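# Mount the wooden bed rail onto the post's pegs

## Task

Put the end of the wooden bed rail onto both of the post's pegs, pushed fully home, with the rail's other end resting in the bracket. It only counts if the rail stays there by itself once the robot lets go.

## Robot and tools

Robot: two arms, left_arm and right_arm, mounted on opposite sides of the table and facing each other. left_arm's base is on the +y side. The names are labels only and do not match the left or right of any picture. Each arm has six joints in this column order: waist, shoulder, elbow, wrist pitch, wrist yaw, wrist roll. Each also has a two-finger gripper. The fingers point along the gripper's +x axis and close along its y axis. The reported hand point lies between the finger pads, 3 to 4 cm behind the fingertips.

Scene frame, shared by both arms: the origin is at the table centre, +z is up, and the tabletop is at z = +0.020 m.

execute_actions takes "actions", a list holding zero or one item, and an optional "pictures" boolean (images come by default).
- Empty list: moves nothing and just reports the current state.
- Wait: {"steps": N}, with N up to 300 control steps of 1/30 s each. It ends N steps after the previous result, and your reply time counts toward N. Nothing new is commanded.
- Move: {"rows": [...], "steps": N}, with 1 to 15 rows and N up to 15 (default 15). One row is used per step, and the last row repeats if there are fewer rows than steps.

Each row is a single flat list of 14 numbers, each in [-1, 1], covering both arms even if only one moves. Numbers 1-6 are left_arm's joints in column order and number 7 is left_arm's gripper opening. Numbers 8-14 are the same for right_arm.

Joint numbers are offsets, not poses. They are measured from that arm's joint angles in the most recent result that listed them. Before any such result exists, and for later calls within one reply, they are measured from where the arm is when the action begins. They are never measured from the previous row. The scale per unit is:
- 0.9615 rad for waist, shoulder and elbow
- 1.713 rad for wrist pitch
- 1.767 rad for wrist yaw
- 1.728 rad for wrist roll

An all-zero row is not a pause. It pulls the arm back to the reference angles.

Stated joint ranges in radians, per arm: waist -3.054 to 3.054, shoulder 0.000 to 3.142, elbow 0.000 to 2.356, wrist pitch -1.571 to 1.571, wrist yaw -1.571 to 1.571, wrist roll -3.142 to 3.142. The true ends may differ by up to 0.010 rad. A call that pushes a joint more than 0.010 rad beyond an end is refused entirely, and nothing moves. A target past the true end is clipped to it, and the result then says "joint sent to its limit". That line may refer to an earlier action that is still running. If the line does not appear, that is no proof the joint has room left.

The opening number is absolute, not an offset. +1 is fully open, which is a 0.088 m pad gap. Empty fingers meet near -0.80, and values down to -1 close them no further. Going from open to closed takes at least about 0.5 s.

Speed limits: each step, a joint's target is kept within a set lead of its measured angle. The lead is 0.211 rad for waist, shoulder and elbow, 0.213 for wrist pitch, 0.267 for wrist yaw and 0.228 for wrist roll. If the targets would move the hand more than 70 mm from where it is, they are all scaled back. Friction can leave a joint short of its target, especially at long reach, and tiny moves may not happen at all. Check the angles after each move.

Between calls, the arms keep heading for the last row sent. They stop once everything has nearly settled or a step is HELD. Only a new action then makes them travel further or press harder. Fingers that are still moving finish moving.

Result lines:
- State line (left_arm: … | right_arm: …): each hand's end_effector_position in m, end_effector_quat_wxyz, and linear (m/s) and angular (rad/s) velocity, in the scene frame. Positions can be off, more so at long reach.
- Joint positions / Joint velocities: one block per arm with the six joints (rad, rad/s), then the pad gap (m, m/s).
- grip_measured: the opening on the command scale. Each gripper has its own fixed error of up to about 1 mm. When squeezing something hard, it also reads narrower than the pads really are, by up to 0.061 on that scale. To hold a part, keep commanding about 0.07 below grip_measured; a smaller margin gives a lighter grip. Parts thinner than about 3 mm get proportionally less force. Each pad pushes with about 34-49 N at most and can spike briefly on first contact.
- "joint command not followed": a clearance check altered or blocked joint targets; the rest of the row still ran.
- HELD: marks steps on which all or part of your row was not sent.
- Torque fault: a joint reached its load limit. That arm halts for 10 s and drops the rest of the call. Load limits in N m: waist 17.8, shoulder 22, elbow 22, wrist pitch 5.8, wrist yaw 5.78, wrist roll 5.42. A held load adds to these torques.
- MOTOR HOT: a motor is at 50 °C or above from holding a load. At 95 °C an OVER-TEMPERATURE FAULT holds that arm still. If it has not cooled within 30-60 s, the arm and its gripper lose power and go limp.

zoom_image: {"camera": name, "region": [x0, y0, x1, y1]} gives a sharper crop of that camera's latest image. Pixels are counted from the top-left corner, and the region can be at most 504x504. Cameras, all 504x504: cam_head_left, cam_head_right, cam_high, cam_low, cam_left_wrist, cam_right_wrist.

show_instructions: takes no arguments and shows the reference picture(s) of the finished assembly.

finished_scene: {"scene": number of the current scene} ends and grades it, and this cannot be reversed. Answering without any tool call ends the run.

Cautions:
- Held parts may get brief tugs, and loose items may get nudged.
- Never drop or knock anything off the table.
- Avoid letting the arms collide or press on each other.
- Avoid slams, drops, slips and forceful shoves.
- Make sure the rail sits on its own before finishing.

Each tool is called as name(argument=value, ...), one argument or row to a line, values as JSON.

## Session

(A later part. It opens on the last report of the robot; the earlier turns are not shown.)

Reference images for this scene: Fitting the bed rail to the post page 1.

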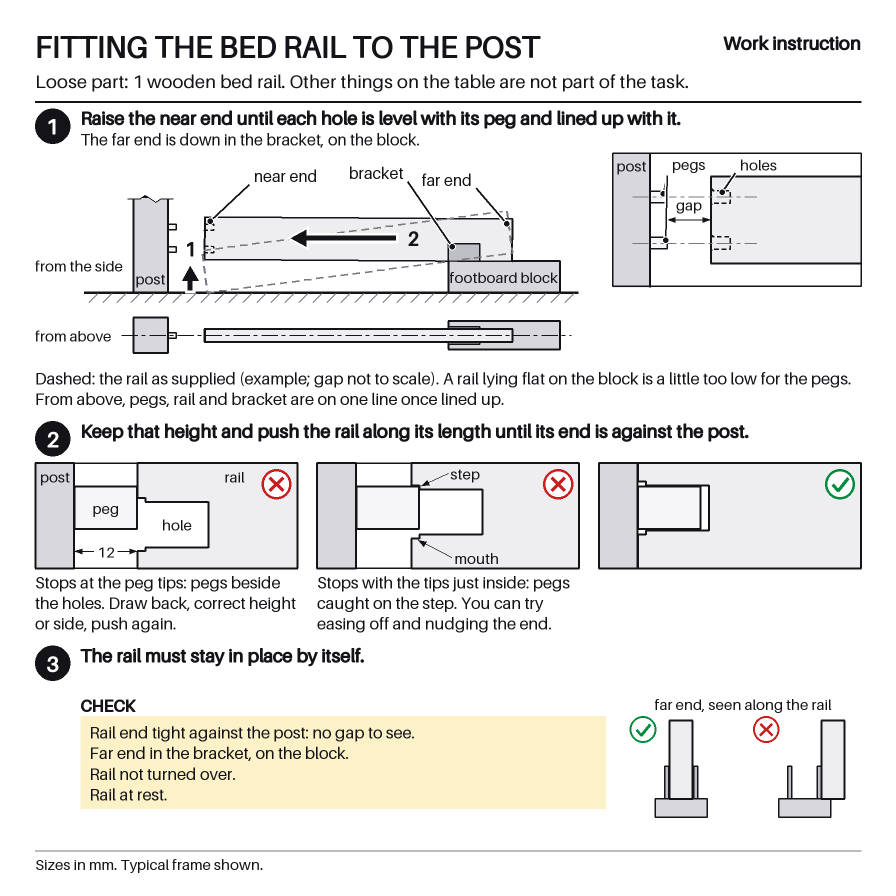

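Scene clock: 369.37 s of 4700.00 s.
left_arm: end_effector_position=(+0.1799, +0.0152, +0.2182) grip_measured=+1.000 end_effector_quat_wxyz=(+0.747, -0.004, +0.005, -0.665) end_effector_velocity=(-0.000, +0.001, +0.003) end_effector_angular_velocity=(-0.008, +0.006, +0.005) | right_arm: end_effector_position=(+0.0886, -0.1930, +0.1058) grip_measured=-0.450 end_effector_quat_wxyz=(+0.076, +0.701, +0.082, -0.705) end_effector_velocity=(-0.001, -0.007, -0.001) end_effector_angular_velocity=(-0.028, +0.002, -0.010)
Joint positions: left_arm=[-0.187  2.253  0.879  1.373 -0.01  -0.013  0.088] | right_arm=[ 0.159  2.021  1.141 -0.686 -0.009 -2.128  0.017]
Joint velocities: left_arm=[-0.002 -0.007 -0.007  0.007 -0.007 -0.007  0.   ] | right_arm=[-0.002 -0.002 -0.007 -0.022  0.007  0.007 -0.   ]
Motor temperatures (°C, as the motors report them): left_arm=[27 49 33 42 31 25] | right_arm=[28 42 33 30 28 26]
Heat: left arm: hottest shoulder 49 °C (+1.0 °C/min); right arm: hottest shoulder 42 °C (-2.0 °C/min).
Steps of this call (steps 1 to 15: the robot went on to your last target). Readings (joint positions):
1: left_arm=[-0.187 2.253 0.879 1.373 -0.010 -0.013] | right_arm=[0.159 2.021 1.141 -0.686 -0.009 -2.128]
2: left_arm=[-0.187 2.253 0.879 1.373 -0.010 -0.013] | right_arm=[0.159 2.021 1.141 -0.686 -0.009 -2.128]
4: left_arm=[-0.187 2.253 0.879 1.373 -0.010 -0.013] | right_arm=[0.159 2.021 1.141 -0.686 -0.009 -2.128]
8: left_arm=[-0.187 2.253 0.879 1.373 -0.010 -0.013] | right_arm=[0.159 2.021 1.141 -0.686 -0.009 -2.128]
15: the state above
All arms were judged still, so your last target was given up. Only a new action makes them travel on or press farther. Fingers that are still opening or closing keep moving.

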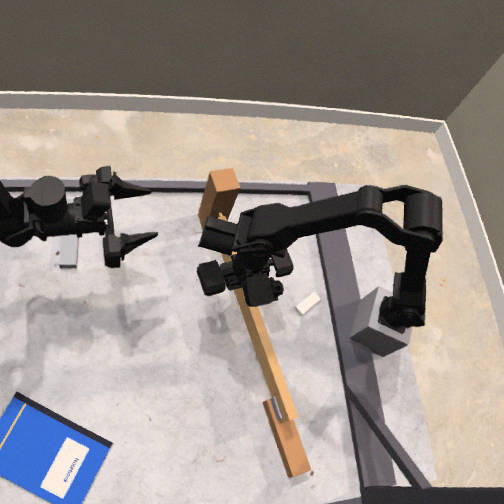

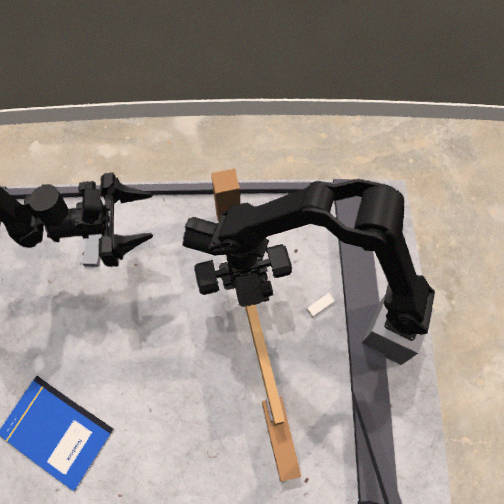

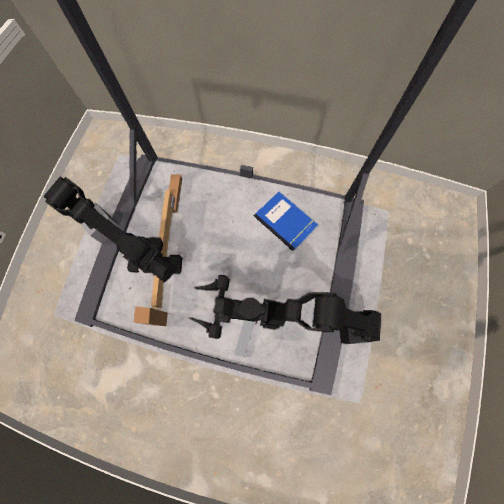

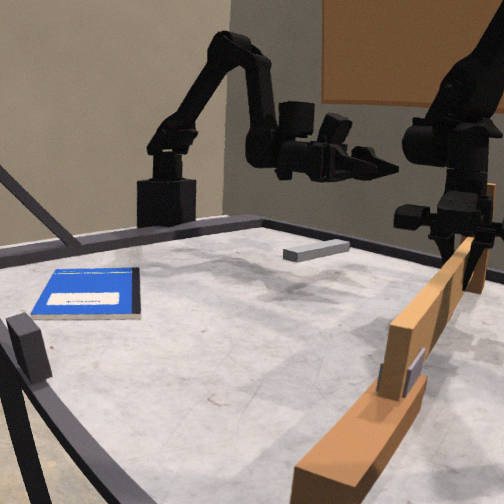

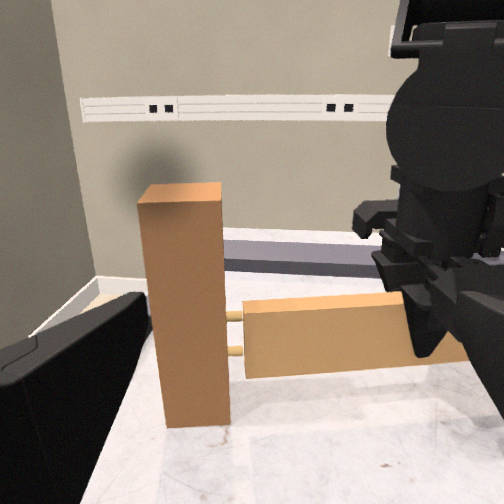

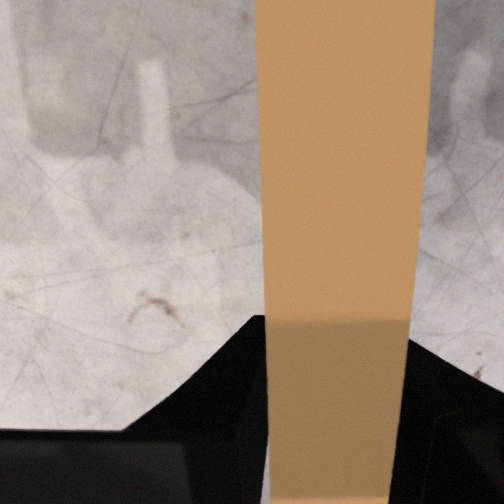

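execute_actions(
  actions=[
    {"rows":[[0,0,0,0,0,0,1,0,-0.035,-0.012,0,0,0,-0.9]],"steps":15},
  ],
  pictures=false,
)

execute_actions(
  actions=[
    {"steps":15},
  ],
)

zoom_image(
  camera="cam_left_wrist",
  region=[190, 270, 310, 390],
)

Scene clock: 372.53 s of 4700.00 s.
left_arm: end_effector_position=(+0.1799, +0.0152, +0.2182) grip_measured=+1.000 end_effector_quat_wxyz=(+0.747, -0.004, +0.005, -0.665) end_effector_velocity=(+0.000, +0.001, -0.001) end_effector_angular_velocity=(+0.006, +0.008, -0.005) | right_arm: end_effector_position=(+0.0883, -0.1936, +0.1077) grip_measured=-0.450 end_effector_quat_wxyz=(+0.075, +0.701, +0.083, -0.704) end_effector_velocity=(-0.001, -0.001, +0.002) end_effector_angular_velocity=(+0.000, +0.007, +0.020)
Joint positions: left_arm=[-0.187  2.253  0.879  1.373 -0.01  -0.013  0.088] | right_arm=[ 0.159  2.012  1.136 -0.686 -0.009 -2.128  0.017]
Joint velocities: left_arm=[ 0.002 -0.002 -0.002 -0.007  0.007 -0.007  0.   ] | right_arm=[-0.002 -0.007 -0.002 -0.007 -0.007 -0.022 -0.   ]
Motor temperatures (°C, as the motors report them): left_arm=[27 49 33 42 31 25] | right_arm=[28 43 33 30 28 26]
Heat: left arm: hottest shoulder 49 °C (+1.0 °C/min); right arm: hottest shoulder 43 °C (-1.0 °C/min).
Steps of this call (steps 1 to 80: nothing new was sent; steps 81 to 95: all 15 steps of this action). Readings (joint positions):
81: left_arm=[-0.187 2.253 0.879 1.373 -0.010 -0.013] | right_arm=[0.159 2.019 1.140 -0.686 -0.009 -2.128]
82: left_arm=[-0.187 2.253 0.879 1.373 -0.010 -0.013] | right_arm=[0.159 2.017 1.139 -0.686 -0.009 -2.128]
84: left_arm=[-0.187 2.253 0.879 1.373 -0.010 -0.013] | right_arm=[0.159 2.013 1.137 -0.686 -0.009 -2.128]
88: left_arm=[-0.187 2.253 0.879 1.373 -0.010 -0.013] | right_arm=[0.159 2.012 1.136 -0.686 -0.009 -2.128]
95: the state above

Scene clock: 373.03 s of 4700.00 s.
left_arm: end_effector_position=(+0.1799, +0.0152, +0.2182) grip_measured=+1.000 end_effector_quat_wxyz=(+0.747, -0.004, +0.005, -0.665) end_effector_velocity=(-0.003, +0.000, +0.001) end_effector_angular_velocity=(-0.000, +0.022, +0.000) | right_arm: end_effector_position=(+0.0883, -0.1936, +0.1077) grip_measured=-0.450 end_effector_quat_wxyz=(+0.075, +0.701, +0.083, -0.704) end_effector_velocity=(-0.001, -0.002, +0.000) end_effector_angular_velocity=(-0.004, +0.009, +0.020)
Joint positions: left_arm=[-0.187  2.253  0.879  1.373 -0.01  -0.013  0.088] | right_arm=[ 0.159  2.012  1.136 -0.686 -0.009 -2.128  0.017]
Joint velocities: left_arm=[-0.007 -0.007 -0.002 -0.007 -0.007 -0.022  0.   ] | right_arm=[-0.002 -0.002 -0.002 -0.007 -0.007 -0.022 -0.   ]
Motor temperatures (°C, as the motors report them): left_arm=[27 49 33 42 31 25] | right_arm=[28 43 33 30 28 26]
Heat: left arm: hottest shoulder 49 °C (+1.0 °C/min); right arm: hottest shoulder 43 °C (-1.0 °C/min).
Steps of this call (steps 1 to 15: the robot went on to your last target). Readings (joint positions):
1: left_arm=[-0.187 2.253 0.879 1.373 -0.010 -0.013] | right_arm=[0.159 2.012 1.136 -0.686 -0.009 -2.128]
2: left_arm=[-0.187 2.253 0.879 1.373 -0.010 -0.013] | right_arm=[0.159 2.012 1.136 -0.686 -0.009 -2.128]
4: left_arm=[-0.187 2.253 0.879 1.373 -0.010 -0.013] | right_arm=[0.159 2.012 1.136 -0.686 -0.009 -2.128]
8: left_arm=[-0.187 2.253 0.879 1.373 -0.010 -0.013] | right_arm=[0.159 2.012 1.136 -0.686 -0.009 -2.128]
15: the state above
All arms were judged still, so your last target was given up. Only a new action makes them travel on or press farther. Fingers that are still opening or closing keep moving.

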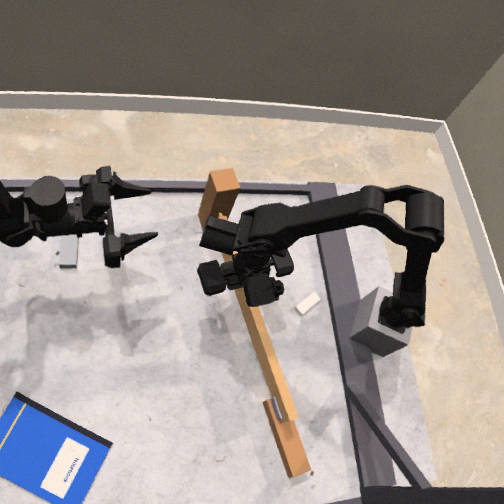

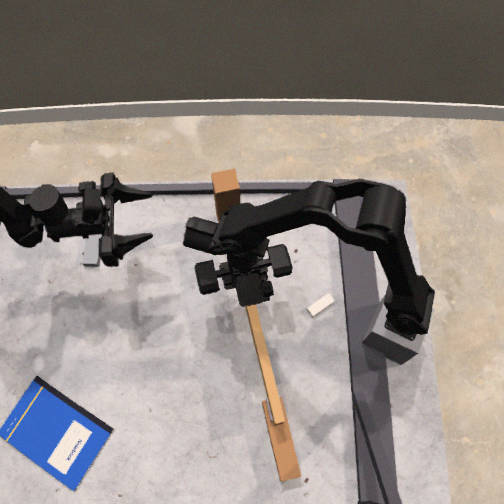

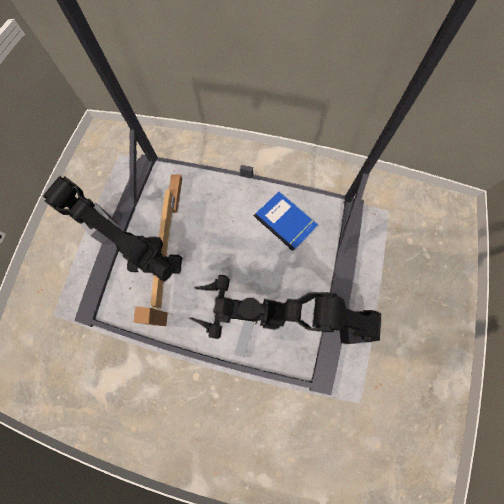

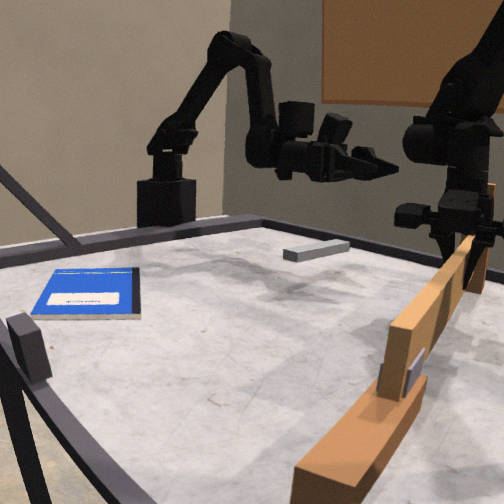

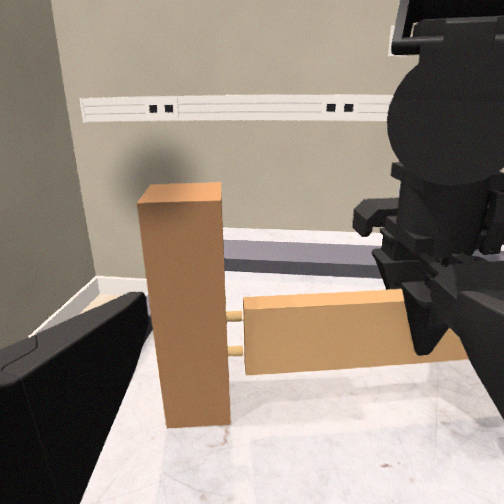

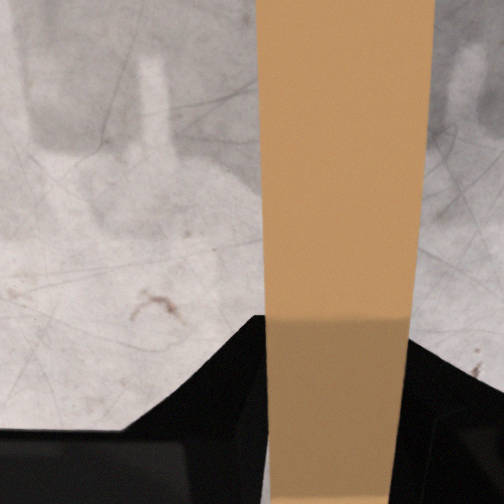

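Region (190, 270, 310, 390) of cam_left_wrist's 504x504 image, scaled by 4.200, with more detail than that image has.

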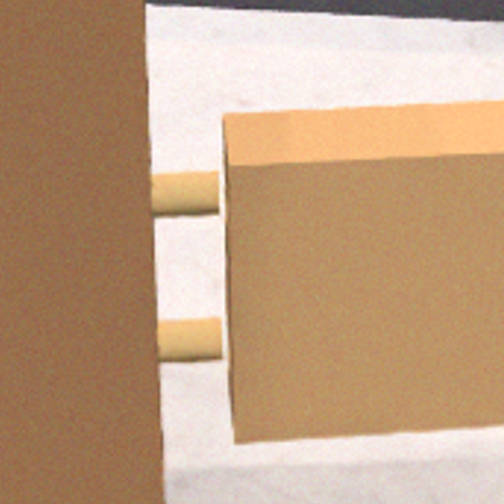

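execute_actions(
  actions=[
    {"rows":[[0,0,0,0,0,0,1,0,-0.036,-0.014,0,0,0,-0.9]],"steps":15},
  ],
  pictures=false,
)

execute_actions(
  actions=[
    {"rows":[[0,0,0,0,0,0,1,-0.02,0,0,0,0,0,-0.9],[0,0,0,0,0,0,1,-0.02,0,0,0,0,0,-0.9],[0,0,0,0,0,0,1,-0.02,0,0,0,0,0,-0.9],[0,0,0,0,0,0,1,-0.03,0,0,0,0,0,-0.9],[0,0,0,0,0,0,1,-0.03,0,0,0,0.01,0,-0.9],[0,0,0,0,0,0,1,-0.04,0,0,0,0.02,0,-0.9],[0,0,0,0,0,0,1,-0.05,0,0,0,0.03,0,-0.9],[0,0,0,0,0,0,1,-0.06,0,0,0,0.04,0,-0.9]],"steps":15},
  ],
)

zoom_image(
  camera="cam_left_wrist",
  region=[190, 270, 310, 390],
)

Scene clock: 380.70 s of 4700.00 s.
left_arm: end_effector_position=(+0.1799, +0.0152, +0.2182) grip_measured=+1.000 end_effector_quat_wxyz=(+0.747, -0.004, +0.005, -0.665) end_effector_velocity=(-0.000, -0.001, +0.000) end_effector_angular_velocity=(+0.003, -0.007, +0.005) | right_arm: end_effector_position=(+0.0880, -0.1946, +0.1095) grip_measured=-0.450 end_effector_quat_wxyz=(+0.074, +0.702, +0.084, -0.704) end_effector_velocity=(+0.002, -0.001, +0.001) end_effector_angular_velocity=(-0.005, -0.006, +0.005)
Joint positions: left_arm=[-0.187  2.253  0.879  1.373 -0.01  -0.013  0.088] | right_arm=[ 0.159  2.002  1.13  -0.686 -0.009 -2.128  0.017]
Joint velocities: left_arm=[-0.002 -0.002  0.002 -0.007 -0.007  0.007  0.   ] | right_arm=[-0.002 -0.002  0.002 -0.007  0.007 -0.007 -0.   ]
Motor temperatures (°C, as the motors report them): left_arm=[27 49 33 42 31 25] | right_arm=[28 45 33 29 28 26]
Heat: left arm: hottest shoulder 49 °C (+1.0 °C/min); right arm: hottest shoulder 45 °C (+1.0 °C/min).
Steps of this call (steps 1 to 90: nothing new was sent; then 4.17 s passed at rest; steps 91 to 105: all 15 steps of this action). Readings (joint positions):
91: left_arm=[-0.187 2.253 0.879 1.373 -0.010 -0.013] | right_arm=[0.159 2.010 1.135 -0.686 -0.009 -2.128]
92: left_arm=[-0.187 2.253 0.879 1.373 -0.010 -0.013] | right_arm=[0.159 2.008 1.133 -0.686 -0.009 -2.128]
94: left_arm=[-0.187 2.253 0.879 1.373 -0.010 -0.013] | right_arm=[0.159 2.004 1.131 -0.686 -0.009 -2.128]
98: left_arm=[-0.187 2.253 0.879 1.373 -0.010 -0.013] | right_arm=[0.159 2.002 1.130 -0.686 -0.009 -2.128]
105: the state above

Scene clock: 381.20 s of 4700.00 s.
left_arm: end_effector_position=(+0.1799, +0.0152, +0.2182) grip_measured=+1.000 end_effector_quat_wxyz=(+0.747, -0.004, +0.005, -0.665) end_effector_velocity=(-0.000, +0.002, -0.005) end_effector_angular_velocity=(+0.016, +0.009, +0.005) | right_arm: end_effector_position=(+0.0910, -0.1958, +0.1095) grip_measured=-0.450 end_effector_quat_wxyz=(+0.071, +0.702, +0.081, -0.704) end_effector_velocity=(-0.001, -0.002, +0.000) end_effector_angular_velocity=(-0.004, +0.009, -0.010)
Joint positions: left_arm=[-0.187  2.253  0.879  1.373 -0.01  -0.013  0.088] | right_arm=[ 0.15   2.002  1.13  -0.687 -0.009 -2.129  0.017]
Joint velocities: left_arm=[-0.002  0.002 -0.007 -0.007 -0.007 -0.007  0.   ] | right_arm=[-0.002 -0.002 -0.002 -0.007 -0.007  0.007 -0.   ]
Motor temperatures (°C, as the motors report them): left_arm=[27 49 33 42 31 25] | right_arm=[28 45 33 29 28 26]
Heat: left arm: hottest shoulder 49 °C (+1.0 °C/min); right arm: hottest shoulder 45 °C (+1.0 °C/min).
Steps of this call (steps 1 to 15: all 15 steps of this action). Readings (joint positions):
1: left_arm=[-0.187 2.253 0.879 1.373 -0.010 -0.013] | right_arm=[0.158 2.002 1.130 -0.686 -0.009 -2.128]
2: left_arm=[-0.187 2.253 0.879 1.373 -0.010 -0.013] | right_arm=[0.156 2.002 1.130 -0.686 -0.009 -2.128]
4: left_arm=[-0.187 2.253 0.879 1.373 -0.010 -0.013] | right_arm=[0.149 2.002 1.130 -0.686 -0.014 -2.128]
8: left_arm=[-0.187 2.253 0.879 1.373 -0.010 -0.013] | right_arm=[0.148 2.002 1.130 -0.687 -0.013 -2.129]
15: the state above

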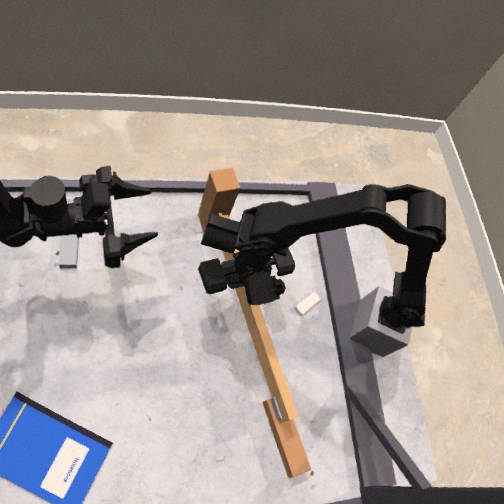

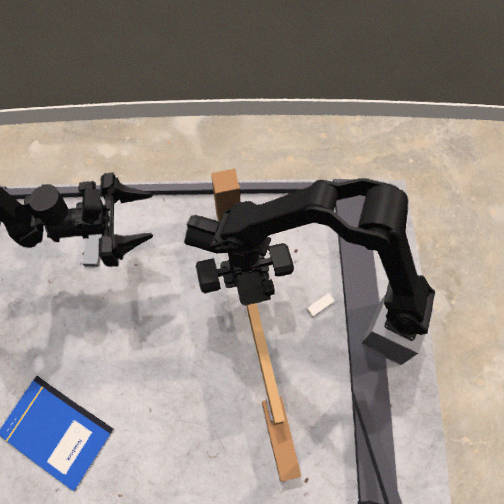

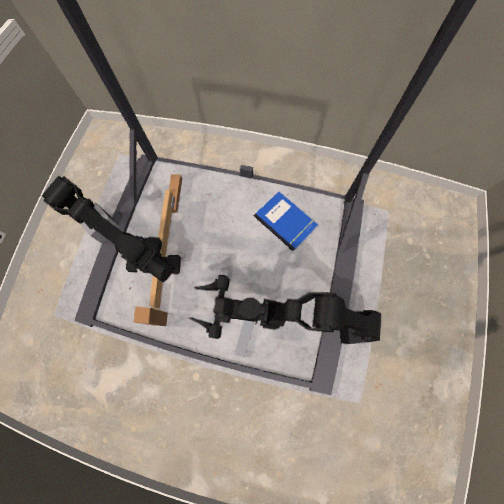

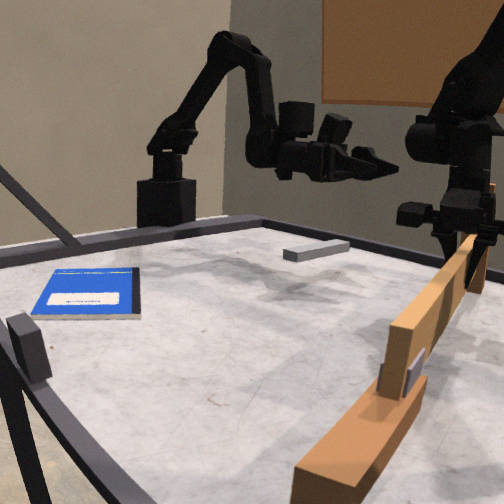

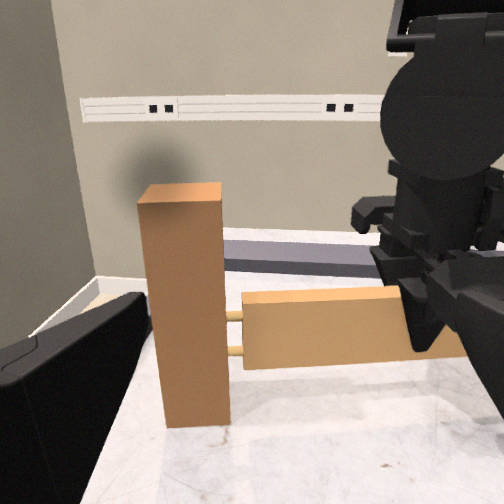

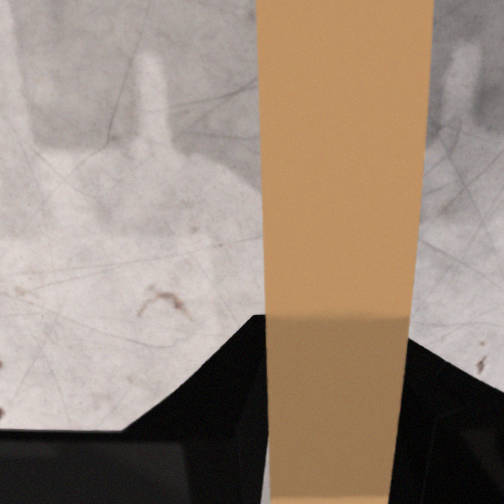

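Region (190, 270, 310, 390) of cam_left_wrist's 504x504 image, scaled by 4.200, with more detail than that image has.

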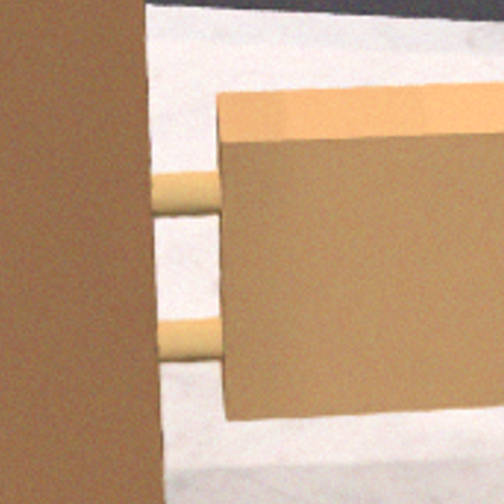

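execute_actions(
  actions=[
    {"rows":[[0,0,0,0,0,0,1,0.005,0.018,0.012,0,0,0,-0.9],[0,0,0,0,0,0,1,0.005,0.018,0.012,0,0,0,-0.9],[0,0,0,0,0,0,1,-0.05,0.02,0.012,0,0.04,0,-0.9],[0,0,0,0,0,0,1,-0.05,0.02,0.012,0,0.04,0,-0.9],[0,0,0,0,0,0,1,0,0.022,0.012,0,0,0,-0.9],[0,0,0,0,0,0,1,0,0.022,0.012,0,0,0,-0.9],[0,0,0,0,0,0,1,-0.05,0.024,0.012,0,0.04,0,-0.9],[0,0,0,0,0,0,1,-0.05,0.024,0.012,0,0.04,0,-0.9],[0,0,0,0,0,0,1,0,0.026,0.012,0,0,0,-0.9],[0,0,0,0,0,0,1,0,0.026,0.012,0,0,0,-0.9],[0,0,0,0,0,0,1,-0.05,0.028,0.012,0,0.04,0,-0.9],[0,0,0,0,0,0,1,-0.05,0.028,0.012,0,0.04,0,-0.9],[0,0,0,0,0,0,1,-0.005,0.03,0.012,0,0,0,-0.9],[0,0,0,0,0,0,1,-0.005,0.03,0.012,0,0,0,-0.9],[0,0,0,0,0,0,1,-0.005,0.02,0.0,0,0,0,-0.9]]},
  ],
  pictures=false,
)

Scene clock: 386.77 s of 4700.00 s.
left_arm: end_effector_position=(+0.1799, +0.0152, +0.2182) grip_measured=+1.000 end_effector_quat_wxyz=(+0.747, -0.004, +0.005, -0.665) end_effector_velocity=(+0.002, +0.001, -0.001) end_effector_angular_velocity=(+0.006, +0.008, +0.010) | right_arm: end_effector_position=(+0.0902, -0.1969, +0.1068) grip_measured=-0.450 end_effector_quat_wxyz=(+0.075, +0.701, +0.078, -0.705) end_effector_velocity=(+0.001, -0.001, -0.004) end_effector_angular_velocity=(-0.004, +0.009, +0.015)
Joint positions: left_arm=[-0.187  2.253  0.879  1.373 -0.01  -0.013  0.088] | right_arm=[ 0.151  2.011  1.13  -0.688 -0.008 -2.129  0.017]
Joint velocities: left_arm=[ 0.002 -0.002 -0.002 -0.007 -0.007 -0.007  0.   ] | right_arm=[-0.007  0.012 -0.002  0.007 -0.007 -0.022 -0.   ]
Motor temperatures (°C, as the motors report them): left_arm=[27 49 33 42 31 25] | right_arm=[28 45 33 29 30 26]
Heat: left arm: hottest shoulder 49 °C (+1.0 °C/min); right arm: hottest shoulder 45 °C (+1.0 °C/min).
Steps of this call (steps 1 to 15: the robot went on to your last target; steps 16 to 90: nothing new was sent; then 2.07 s passed at rest; steps 91 to 105: all 15 steps of this action). Readings (joint positions):
91: left_arm=[-0.187 2.253 0.879 1.373 -0.010 -0.013] | right_arm=[0.153 2.003 1.130 -0.687 -0.006 -2.129]
92: left_arm=[-0.187 2.253 0.879 1.373 -0.010 -0.013] | right_arm=[0.156 2.004 1.130 -0.687 -0.002 -2.129]
94: left_arm=[-0.187 2.253 0.879 1.373 -0.010 -0.013] | right_arm=[0.152 2.004 1.130 -0.687 -0.005 -2.129]
98: left_arm=[-0.187 2.253 0.879 1.373 -0.010 -0.013] | right_arm=[0.151 2.006 1.130 -0.688 -0.008 -2.129]
105: the state above

execute_actions(
  actions=[
    {"rows":[[0,0,0,0,0,0,1,0.012,0,0.024,0,0,0,-0.9]],"steps":15},
  ],
  pictures=false,
)

execute_actions(
  actions=[
    {"rows":[[0,0,0,0,0,0,1,-0.02,0,0,0,0,0,-0.9],[0,0,0,0,0,0,1,-0.02,0,0,0,0,0,-0.9],[0,0,0,0,0,0,1,-0.02,0,0,0,0,0,-0.9],[0,0,0,0,0,0,1,-0.03,0,0,0,0,0,-0.9],[0,0,0,0,0,0,1,-0.03,0,0,0,0.01,0,-0.9],[0,0,0,0,0,0,1,-0.04,0,0,0,0.02,0,-0.9],[0,0,0,0,0,0,1,-0.05,0,0,0,0.03,0,-0.9],[0,0,0,0,0,0,1,-0.06,0,0,0,0.04,0,-0.9]],"steps":15},
  ],
  pictures=false,
)

Scene clock: 391.37 s of 4700.00 s.
left_arm: end_effector_position=(+0.1799, +0.0152, +0.2182) grip_measured=+1.000 end_effector_quat_wxyz=(+0.747, -0.004, +0.005, -0.665) end_effector_velocity=(+0.002, -0.000, -0.002) end_effector_angular_velocity=(+0.006, +0.008, +0.010) | right_arm: end_effector_position=(+0.0887, -0.1938, +0.1080) grip_measured=-0.450 end_effector_quat_wxyz=(+0.075, +0.701, +0.083, -0.704) end_effector_velocity=(-0.001, -0.002, +0.000) end_effector_angular_velocity=(-0.004, +0.009, +0.020)
Joint positions: left_arm=[-0.187  2.253  0.879  1.373 -0.01  -0.013  0.088] | right_arm=[ 0.158  2.011  1.137 -0.688 -0.009 -2.129  0.017]
Joint velocities: left_arm=[ 0.002  0.002  0.002 -0.007 -0.007 -0.007  0.   ] | right_arm=[-0.002 -0.002 -0.002 -0.007 -0.007 -0.022 -0.   ]
Motor temperatures (°C, as the motors report them): left_arm=[27 50 33 42 31 25] | right_arm=[28 45 33 29 29 26]
Heat: left arm: hottest shoulder 50 °C (+2.0 °C/min); right arm: hottest shoulder 45 °C (+1.0 °C/min). Fold the left arm in close to its base before you think long.
MOTOR HOT: a motor of the left arm reached 50 °C. Now the hottest motor of the left arm, joint 2 (shoulder), reports 50 °C. The temperature limit of the motors' drives, at which the controller stops that arm, is 95 °C. To cool a motor, set the load down, stop pushing, or move to a pose that needs little force.
Steps of this call (steps 1 to 15: the robot went on to your last target; steps 16 to 90: nothing new was sent; then 1.10 s passed at rest; steps 91 to 105: all 15 steps of this action). Readings (joint positions):
91: left_arm=[-0.187 2.253 0.879 1.373 -0.010 -0.013] | right_arm=[0.151 2.011 1.131 -0.688 -0.009 -2.129]
92: left_arm=[-0.187 2.253 0.879 1.373 -0.010 -0.013] | right_arm=[0.152 2.011 1.131 -0.688 -0.009 -2.129]
94: left_arm=[-0.187 2.253 0.879 1.373 -0.010 -0.013] | right_arm=[0.154 2.011 1.134 -0.688 -0.009 -2.129]
98: left_arm=[-0.187 2.253 0.879 1.373 -0.010 -0.013] | right_arm=[0.158 2.011 1.136 -0.688 -0.009 -2.129]
105: the state above

Scene clock: 391.87 s of 4700.00 s.
left_arm: end_effector_position=(+0.1799, +0.0152, +0.2182) grip_measured=+1.000 end_effector_quat_wxyz=(+0.747, -0.004, +0.005, -0.665) end_effector_velocity=(-0.000, +0.000, -0.001) end_effector_angular_velocity=(+0.005, +0.023, +0.005) | right_arm: end_effector_position=(+0.0910, -0.1947, +0.1080) grip_measured=-0.450 end_effector_quat_wxyz=(+0.073, +0.701, +0.081, -0.705) end_effector_velocity=(-0.001, -0.009, +0.000) end_effector_angular_velocity=(-0.037, +0.005, +0.005)
Joint positions: left_arm=[-0.187  2.253  0.879  1.373 -0.01  -0.013  0.088] | right_arm=[ 0.15   2.011  1.137 -0.689 -0.011 -2.131  0.017]
Joint velocities: left_arm=[-0.002 -0.002 -0.002 -0.007 -0.007 -0.022  0.   ] | right_arm=[-0.002 -0.002 -0.002 -0.037  0.007 -0.007 -0.   ]
Motor temperatures (°C, as the motors report them): left_arm=[27 50 33 42 31 25] | right_arm=[28 45 33 29 30 26]
Heat: left arm: hottest shoulder 50 °C (+2.0 °C/min); right arm: hottest shoulder 45 °C (+1.0 °C/min). Fold the left arm in close to its base before you think long.
MOTOR HOT: still on. Now the hottest motor of the left arm, joint 2 (shoulder), reports 50 °C; a drive's own limit is 95 °C.
Steps of this call (steps 1 to 15: all 15 steps of this action). Readings (joint positions):
1: left_arm=[-0.187 2.253 0.879 1.373 -0.010 -0.013] | right_arm=[0.157 2.011 1.137 -0.688 -0.009 -2.129]
2: left_arm=[-0.187 2.253 0.879 1.373 -0.010 -0.013] | right_arm=[0.155 2.011 1.137 -0.688 -0.009 -2.129]
4: left_arm=[-0.187 2.253 0.879 1.373 -0.010 -0.013] | right_arm=[0.151 2.011 1.137 -0.688 -0.015 -2.129]
8: left_arm=[-0.187 2.253 0.879 1.373 -0.010 -0.013] | right_arm=[0.149 2.011 1.137 -0.689 -0.015 -2.131]
15: the state above

execute_actions(
  actions=[
    {"rows":[[0,0,0,0,0,0,1,-0.01,0,0,0,0,0,-0.9]],"steps":3},
  ],
)

zoom_image(
  camera="cam_left_wrist",
  region=[190, 270, 310, 390],
)

zoom_image(
  camera="cam_head_right",
  region=[190, 170, 270, 250],
)

Scene clock: 395.10 s of 4700.00 s.
left_arm: end_effector_position=(+0.1799, +0.0152, +0.2182) grip_measured=+1.000 end_effector_quat_wxyz=(+0.747, -0.004, +0.005, -0.665) end_effector_velocity=(+0.000, -0.000, +0.001) end_effector_angular_velocity=(-0.008, +0.007, -0.005) | right_arm: end_effector_position=(+0.0904, -0.1945, +0.1079) grip_measured=-0.450 end_effector_quat_wxyz=(+0.074, +0.701, +0.081, -0.704) end_effector_velocity=(-0.006, -0.002, +0.001) end_effector_angular_velocity=(-0.004, +0.040, +0.005)
Joint positions: left_arm=[-0.187  2.253  0.879  1.373 -0.01  -0.013  0.088] | right_arm=[ 0.153  2.011  1.137 -0.689 -0.009 -2.131  0.017]
Joint velocities: left_arm=[ 0.002  0.002  0.002  0.007  0.007 -0.007  0.   ] | right_arm=[-0.002 -0.002  0.002 -0.022 -0.037 -0.007 -0.   ]
Motor temperatures (°C, as the motors report them): left_arm=[27 50 33 42 30 25] | right_arm=[29 45 33 29 31 26]
Heat: left arm: hottest shoulder 50 °C (+2.0 °C/min); right arm: hottest shoulder 45 °C (+2.0 °C/min). Fold the left arm in close to its base before you think long.
MOTOR HOT: still on. Now the hottest motor of the left arm, joint 2 (shoulder), reports 50 °C; a drive's own limit is 95 °C.
Steps of this call (steps 1 to 15: the robot went on to your last target; steps 16 to 90: nothing new was sent; then 0.13 s passed at rest; steps 91 to 93: all 3 steps of this action). Readings (joint positions):
91: left_arm=[-0.187 2.253 0.879 1.373 -0.010 -0.013] | right_arm=[0.152 2.011 1.137 -0.689 -0.009 -2.131]
92: left_arm=[-0.187 2.253 0.879 1.373 -0.010 -0.013] | right_arm=[0.153 2.011 1.137 -0.689 -0.008 -2.131]
93: the state above

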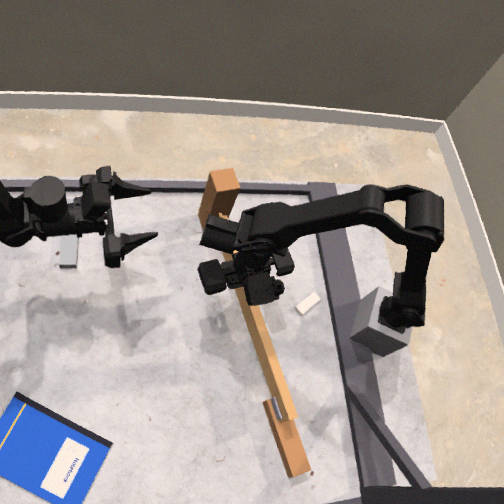

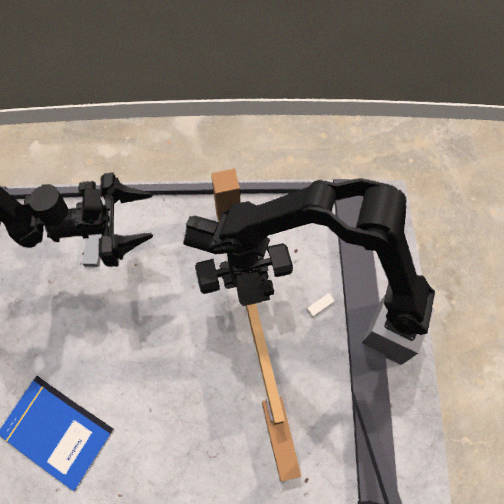

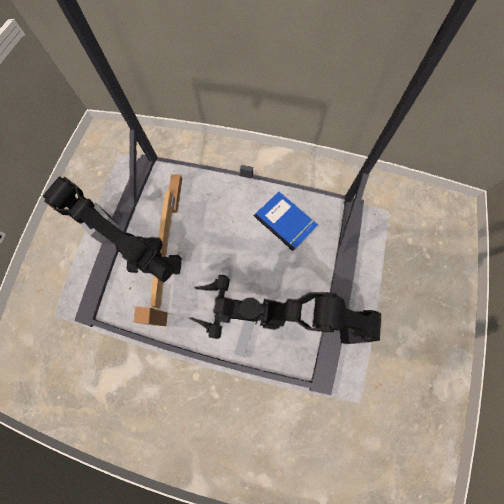

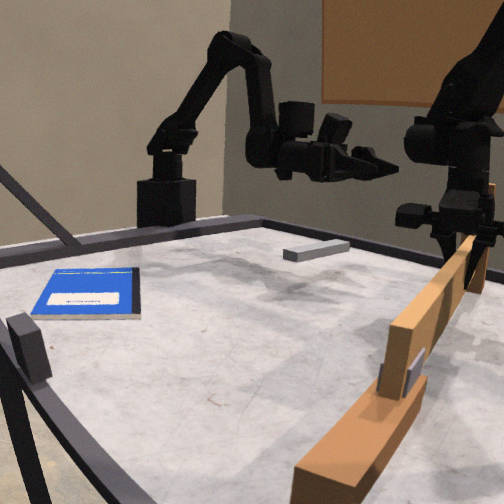

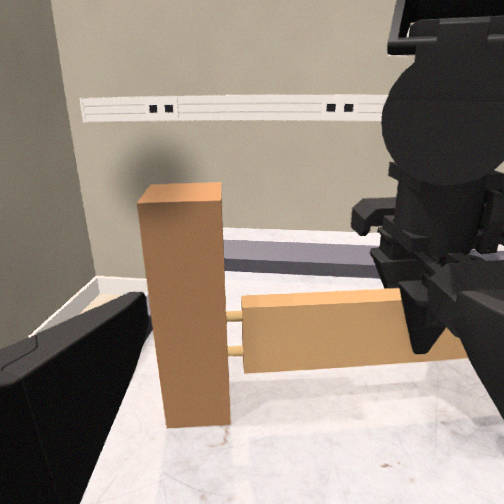

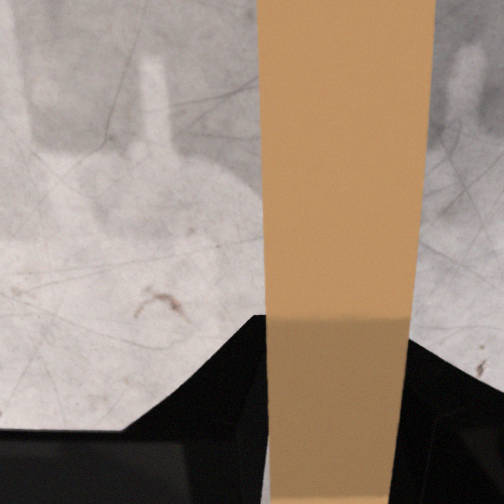

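Region (190, 270, 310, 390) of cam_left_wrist's 504x504 image, scaled by 4.200, with more detail than that image has.

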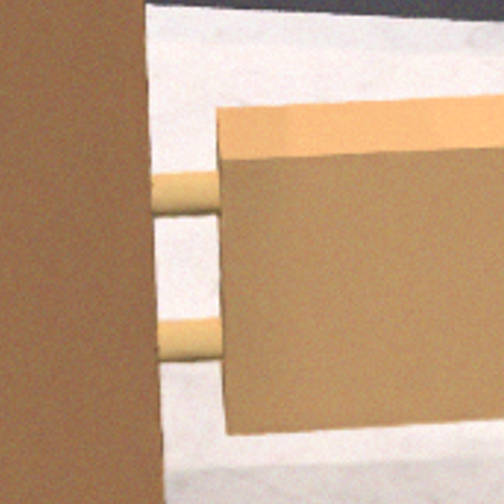

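Region (190, 170, 270, 250) of cam_head_right's 504x504 image, scaled by 6.300, with more detail than that image has.

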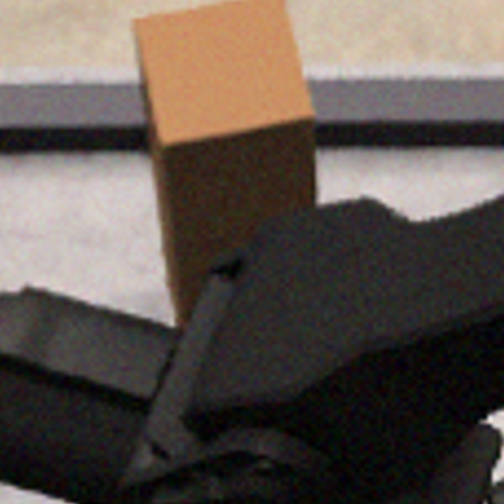

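execute_actions(
  actions=[
    {"rows":[[0,0,0,0,0,0,1,0.005,-0.024,0,0,0,0,-0.9],[0,0,0,0,0,0,1,0.005,-0.024,0,0,0,0,-0.9],[0,0,0,0,0,0,1,-0.04,-0.025,0,0,0.03,0,-0.9],[0,0,0,0,0,0,1,-0.04,-0.025,0,0,0.03,0,-0.9],[0,0,0,0,0,0,1,0.003,-0.026,0,0,0,0,-0.9],[0,0,0,0,0,0,1,0.003,-0.026,0,0,0,0,-0.9],[0,0,0,0,0,0,1,-0.04,-0.027,0,0,0.03,0,-0.9],[0,0,0,0,0,0,1,-0.04,-0.027,0,0,0.03,0,-0.9],[0,0,0,0,0,0,1,0,-0.028,0,0,0,0,-0.9],[0,0,0,0,0,0,1,0,-0.028,0,0,0,0,-0.9],[0,0,0,0,0,0,1,-0.04,-0.029,0,0,0.03,0,-0.9],[0,0,0,0,0,0,1,-0.04,-0.029,0,0,0.03,0,-0.9],[0,0,0,0,0,0,1,-0.04,-0.03,0,0,0.03,0,-0.9],[0,0,0,0,0,0,1,-0.04,-0.03,0,0,0.03,0,-0.9],[0,0,0,0,0,0,1,-0.015,-0.01,0.0,0,0,0,-0.9]]},
  ],
  pictures=false,
)

Scene clock: 400.57 s of 4700.00 s.
left_arm: end_effector_position=(+0.1799, +0.0152, +0.2182) grip_measured=+1.000 end_effector_quat_wxyz=(+0.747, -0.004, +0.005, -0.665) end_effector_velocity=(-0.002, -0.001, +0.004) end_effector_angular_velocity=(-0.013, +0.006, -0.010) | right_arm: end_effector_position=(+0.0904, -0.1946, +0.1081) grip_measured=-0.450 end_effector_quat_wxyz=(+0.074, +0.701, +0.082, -0.704) end_effector_velocity=(-0.002, +0.000, +0.001) end_effector_angular_velocity=(+0.000, +0.008, +0.010)
Joint positions: left_arm=[-0.187  2.253  0.879  1.373 -0.01  -0.013  0.088] | right_arm=[ 0.153  2.011  1.137 -0.689 -0.009 -2.131  0.017]
Joint velocities: left_arm=[-0.002 -0.002  0.002  0.007  0.007 -0.007  0.   ] | right_arm=[ 0.002 -0.002  0.002 -0.007 -0.007 -0.007 -0.   ]
Motor temperatures (°C, as the motors report them): left_arm=[27 50 33 42 30 25] | right_arm=[29 45 33 29 30 26]
Heat: left arm: hottest shoulder 50 °C (+1.0 °C/min); right arm: hottest shoulder 45 °C (+2.0 °C/min). Fold the left arm in close to its base before you think long.
MOTOR HOT: still on. Now the hottest motor of the left arm, joint 2 (shoulder), reports 50 °C; a drive's own limit is 95 °C.
Steps of this call (steps 1 to 15: the robot went on to your last target; steps 16 to 90: nothing new was sent; then 1.97 s passed at rest; steps 91 to 105: all 15 steps of this action). Readings (joint positions):
91: left_arm=[-0.187 2.253 0.879 1.373 -0.010 -0.013] | right_arm=[0.152 2.011 1.137 -0.689 -0.013 -2.131]
92: left_arm=[-0.187 2.253 0.879 1.373 -0.010 -0.013] | right_arm=[0.152 2.011 1.137 -0.689 -0.013 -2.131]
94: left_arm=[-0.187 2.253 0.879 1.373 -0.010 -0.013] | right_arm=[0.151 2.011 1.137 -0.689 -0.012 -2.131]
98: left_arm=[-0.187 2.253 0.879 1.373 -0.010 -0.013] | right_arm=[0.152 2.011 1.137 -0.689 -0.008 -2.131]
105: the state above

Back off, raise freely, then push.

execute_actions(
  actions=[
    {"rows":[[0,0,0,0,0,0,1,0.012,0,0,0,0,0,-0.9],[0,0,0,0,0,0,1,0.012,0,0,0,0,0,-0.9],[0,0,0,0,0,0,1,0.012,0,0,0,0,0,-0.9],[0,0,0,0,0,0,1,0.012,0,0,0,0,0,-0.9],[0,0,0,0,0,0,1,0.012,0,0,0,0,0,-0.9],[0,0,0,0,0,0,1,0.012,-0.031,0,0,0,0,-0.9]],"steps":15},
  ],
  pictures=false,
)

execute_actions(
  actions=[
    {"rows":[[0,0,0,0,0,0,1,-0.02,0,0,0,0,0,-0.9],[0,0,0,0,0,0,1,-0.02,0,0,0,0,0,-0.9],[0,0,0,0,0,0,1,-0.02,0,0,0,0,0,-0.9],[0,0,0,0,0,0,1,-0.03,0,0,0,0,0,-0.9],[0,0,0,0,0,0,1,-0.03,0,0,0,0.01,0,-0.9],[0,0,0,0,0,0,1,-0.04,0,0,0,0.02,0,-0.9],[0,0,0,0,0,0,1,-0.05,0,0,0,0.03,0,-0.9],[0,0,0,0,0,0,1,-0.06,0,0,0,0.04,0,-0.9],[0,0,0,0,0,0,1,-0.06,0,0,0,0.04,0,-0.9],[0,0,0,0,0,0,1,-0.06,0,0,0,0.04,0,-0.9],[0,0,0,0,0,0,1,-0.06,0,0,0,0.04,0,-0.9],[0,0,0,0,0,0,1,-0.06,0,0,0,0.04,0,-0.9],[0,0,0,0,0,0,1,-0.06,0,0,0,0.04,0,-0.9],[0,0,0,0,0,0,1,-0.06,0,0,0,0.04,0,-0.9],[0,0,0,0,0,0,1,-0.025,0,0,0,0.0,0,-0.9]],"steps":15},
  ],
  pictures=false,
)

Scene clock: 408.83 s of 4700.00 s.
left_arm: end_effector_position=(+0.1799, +0.0152, +0.2182) grip_measured=+1.000 end_effector_quat_wxyz=(+0.747, -0.004, +0.005, -0.665) end_effector_velocity=(-0.002, +0.001, -0.000) end_effector_angular_velocity=(+0.006, +0.008, -0.010) | right_arm: end_effector_position=(+0.0880, -0.1931, +0.1096) grip_measured=-0.450 end_effector_quat_wxyz=(+0.075, +0.701, +0.086, -0.704) end_effector_velocity=(-0.000, +0.000, +0.003) end_effector_angular_velocity=(+0.005, +0.006, +0.005)
Joint positions: left_arm=[-0.187  2.253  0.879  1.373 -0.01  -0.013  0.088] | right_arm=[ 0.16   2.006  1.137 -0.689 -0.01  -2.131  0.017]
Joint velocities: left_arm=[-0.002 -0.007 -0.007 -0.007  0.007 -0.007  0.   ] | right_arm=[-0.002 -0.007  0.002 -0.007 -0.007 -0.007 -0.   ]
Motor temperatures (°C, as the motors report them): left_arm=[27 50 33 42 30 25] | right_arm=[28 45 33 29 30 26]
Heat: left arm: hottest shoulder 50 °C (+1.0 °C/min); right arm: hottest shoulder 45 °C (+3.0 °C/min). Fold the left arm in close to its base before you think long.
MOTOR HOT: still on. Now the hottest motor of the left arm, joint 2 (shoulder), reports 50 °C; a drive's own limit is 95 °C.
Steps of this call (steps 1 to 15: the robot went on to your last target; steps 16 to 90: nothing new was sent; then 4.77 s passed at rest; steps 91 to 105: all 15 steps of this action). Readings (joint positions):
91: left_arm=[-0.187 2.253 0.879 1.373 -0.010 -0.013] | right_arm=[0.152 2.011 1.137 -0.689 -0.013 -2.131]
92: left_arm=[-0.187 2.253 0.879 1.373 -0.010 -0.013] | right_arm=[0.154 2.011 1.137 -0.689 -0.011 -2.131]
94: left_arm=[-0.187 2.253 0.879 1.373 -0.010 -0.013] | right_arm=[0.156 2.011 1.137 -0.689 -0.010 -2.131]
98: left_arm=[-0.187 2.253 0.879 1.373 -0.010 -0.013] | right_arm=[0.159 2.011 1.137 -0.689 -0.010 -2.131]
105: the state above

Scene clock: 409.33 s of 4700.00 s.
left_arm: end_effector_position=(+0.1799, +0.0152, +0.2182) grip_measured=+1.000 end_effector_quat_wxyz=(+0.747, -0.004, +0.005, -0.665) end_effector_velocity=(-0.000, +0.001, -0.004) end_effector_angular_velocity=(+0.011, +0.009, +0.005) | right_arm: end_effector_position=(+0.0903, -0.1939, +0.1096) grip_measured=-0.450 end_effector_quat_wxyz=(+0.073, +0.701, +0.084, -0.704) end_effector_velocity=(-0.007, +0.003, +0.000) end_effector_angular_velocity=(-0.000, -0.023, +0.053)
Joint positions: left_arm=[-0.187  2.253  0.879  1.373 -0.01  -0.013  0.088] | right_arm=[ 0.153  2.006  1.137 -0.689 -0.01  -2.132  0.017]
Joint velocities: left_arm=[-0.002  0.002 -0.002 -0.007 -0.007 -0.007  0.   ] | right_arm=[ 0.032 -0.002 -0.002  0.007  0.022 -0.022 -0.   ]
Motor temperatures (°C, as the motors report them): left_arm=[27 50 33 42 30 25] | right_arm=[29 45 33 29 30 26]
Heat: left arm: hottest shoulder 50 °C (+1.0 °C/min); right arm: hottest shoulder 45 °C (+3.0 °C/min). Fold the left arm in close to its base before you think long.
MOTOR HOT: still on. Now the hottest motor of the left arm, joint 2 (shoulder), reports 50 °C; a drive's own limit is 95 °C.
Steps of this call (steps 1 to 15: all 15 steps of this action). Readings (joint positions):
1: left_arm=[-0.187 2.253 0.879 1.373 -0.010 -0.013] | right_arm=[0.160 2.006 1.137 -0.689 -0.010 -2.131]
2: left_arm=[-0.187 2.253 0.879 1.373 -0.010 -0.013] | right_arm=[0.157 2.006 1.137 -0.689 -0.010 -2.131]
4: left_arm=[-0.187 2.253 0.879 1.373 -0.010 -0.013] | right_arm=[0.152 2.006 1.137 -0.689 -0.015 -2.131]
8: left_arm=[-0.187 2.253 0.879 1.373 -0.010 -0.013] | right_arm=[0.150 2.006 1.137 -0.689 -0.014 -2.132]
15: the state above

execute_actions(
  actions=[
    {"rows":[[0,0,0,0,0,0,1,0.005,0.012,0,0,0,0,-0.9],[0,0,0,0,0,0,1,0.005,0.012,0,0,0,0,-0.9],[0,0,0,0,0,0,1,-0.05,0.013,0,0,0.04,0,-0.9],[0,0,0,0,0,0,1,-0.05,0.013,0,0,0.04,0,-0.9],[0,0,0,0,0,0,1,0.003,0.014,0,0,0,0,-0.9],[0,0,0,0,0,0,1,0.003,0.014,0,0,0,0,-0.9],[0,0,0,0,0,0,1,-0.05,0.015,0,0,0.04,0,-0.9],[0,0,0,0,0,0,1,-0.05,0.015,0,0,0.04,0,-0.9],[0,0,0,0,0,0,1,0.003,0.016,0,0,0,0,-0.9],[0,0,0,0,0,0,1,0.003,0.016,0,0,0,0,-0.9],[0,0,0,0,0,0,1,-0.05,0.017,0,0,0.04,0,-0.9],[0,0,0,0,0,0,1,-0.05,0.017,0,0,0.04,0,-0.9],[0,0,0,0,0,0,1,0.003,0.018,0,0,0,0,-0.9],[0,0,0,0,0,0,1,-0.05,0.018,0,0,0.04,0,-0.9],[0,0,0,0,0,0,1,-0.02,0.008,0.0,0,0,0,-0.9]]},
  ],
  pictures=false,
)

Scene clock: 414.87 s of 4700.00 s.
left_arm: end_effector_position=(+0.1799, +0.0152, +0.2182) grip_measured=+1.000 end_effector_quat_wxyz=(+0.747, -0.004, +0.005, -0.665) end_effector_velocity=(+0.002, +0.001, -0.000) end_effector_angular_velocity=(-0.003, +0.007, +0.020) | right_arm: end_effector_position=(+0.0916, -0.1952, +0.1083) grip_measured=-0.450 end_effector_quat_wxyz=(+0.075, +0.702, +0.080, -0.703) end_effector_velocity=(+0.001, -0.003, +0.000) end_effector_angular_velocity=(-0.004, +0.009, -0.015)
Joint positions: left_arm=[-0.187  2.253  0.879  1.373 -0.01  -0.013  0.088] | right_arm=[ 0.151  2.01   1.137 -0.691 -0.005 -2.133  0.017]
Joint velocities: left_arm=[-0.002  0.002 -0.002  0.007 -0.022 -0.007  0.   ] | right_arm=[-0.007 -0.002 -0.002 -0.007 -0.007  0.007 -0.   ]
Motor temperatures (°C, as the motors report them): left_arm=[27 50 33 42 30 25] | right_arm=[28 45 33 29 29 26]
Heat: left arm: hottest shoulder 50 °C (+1.0 °C/min); right arm: hottest shoulder 45 °C (+3.0 °C/min). Fold the left arm in close to its base before you think long.
MOTOR HOT: still on. Now the hottest motor of the left arm, joint 2 (shoulder), reports 50 °C; a drive's own limit is 95 °C.
Steps of this call (steps 1 to 15: the robot went on to your last target; steps 16 to 90: nothing new was sent; then 2.03 s passed at rest; steps 91 to 105: all 15 steps of this action). Readings (joint positions):
91: left_arm=[-0.187 2.253 0.879 1.373 -0.010 -0.013] | right_arm=[0.152 2.006 1.137 -0.690 -0.015 -2.132]
92: left_arm=[-0.187 2.253 0.879 1.373 -0.010 -0.013] | right_arm=[0.153 2.007 1.137 -0.690 -0.014 -2.132]
94: left_arm=[-0.187 2.253 0.879 1.373 -0.010 -0.013] | right_arm=[0.151 2.007 1.137 -0.690 -0.013 -2.133]
98: left_arm=[-0.187 2.253 0.879 1.373 -0.010 -0.013] | right_arm=[0.153 2.008 1.137 -0.690 -0.007 -2.133]
105: the state above


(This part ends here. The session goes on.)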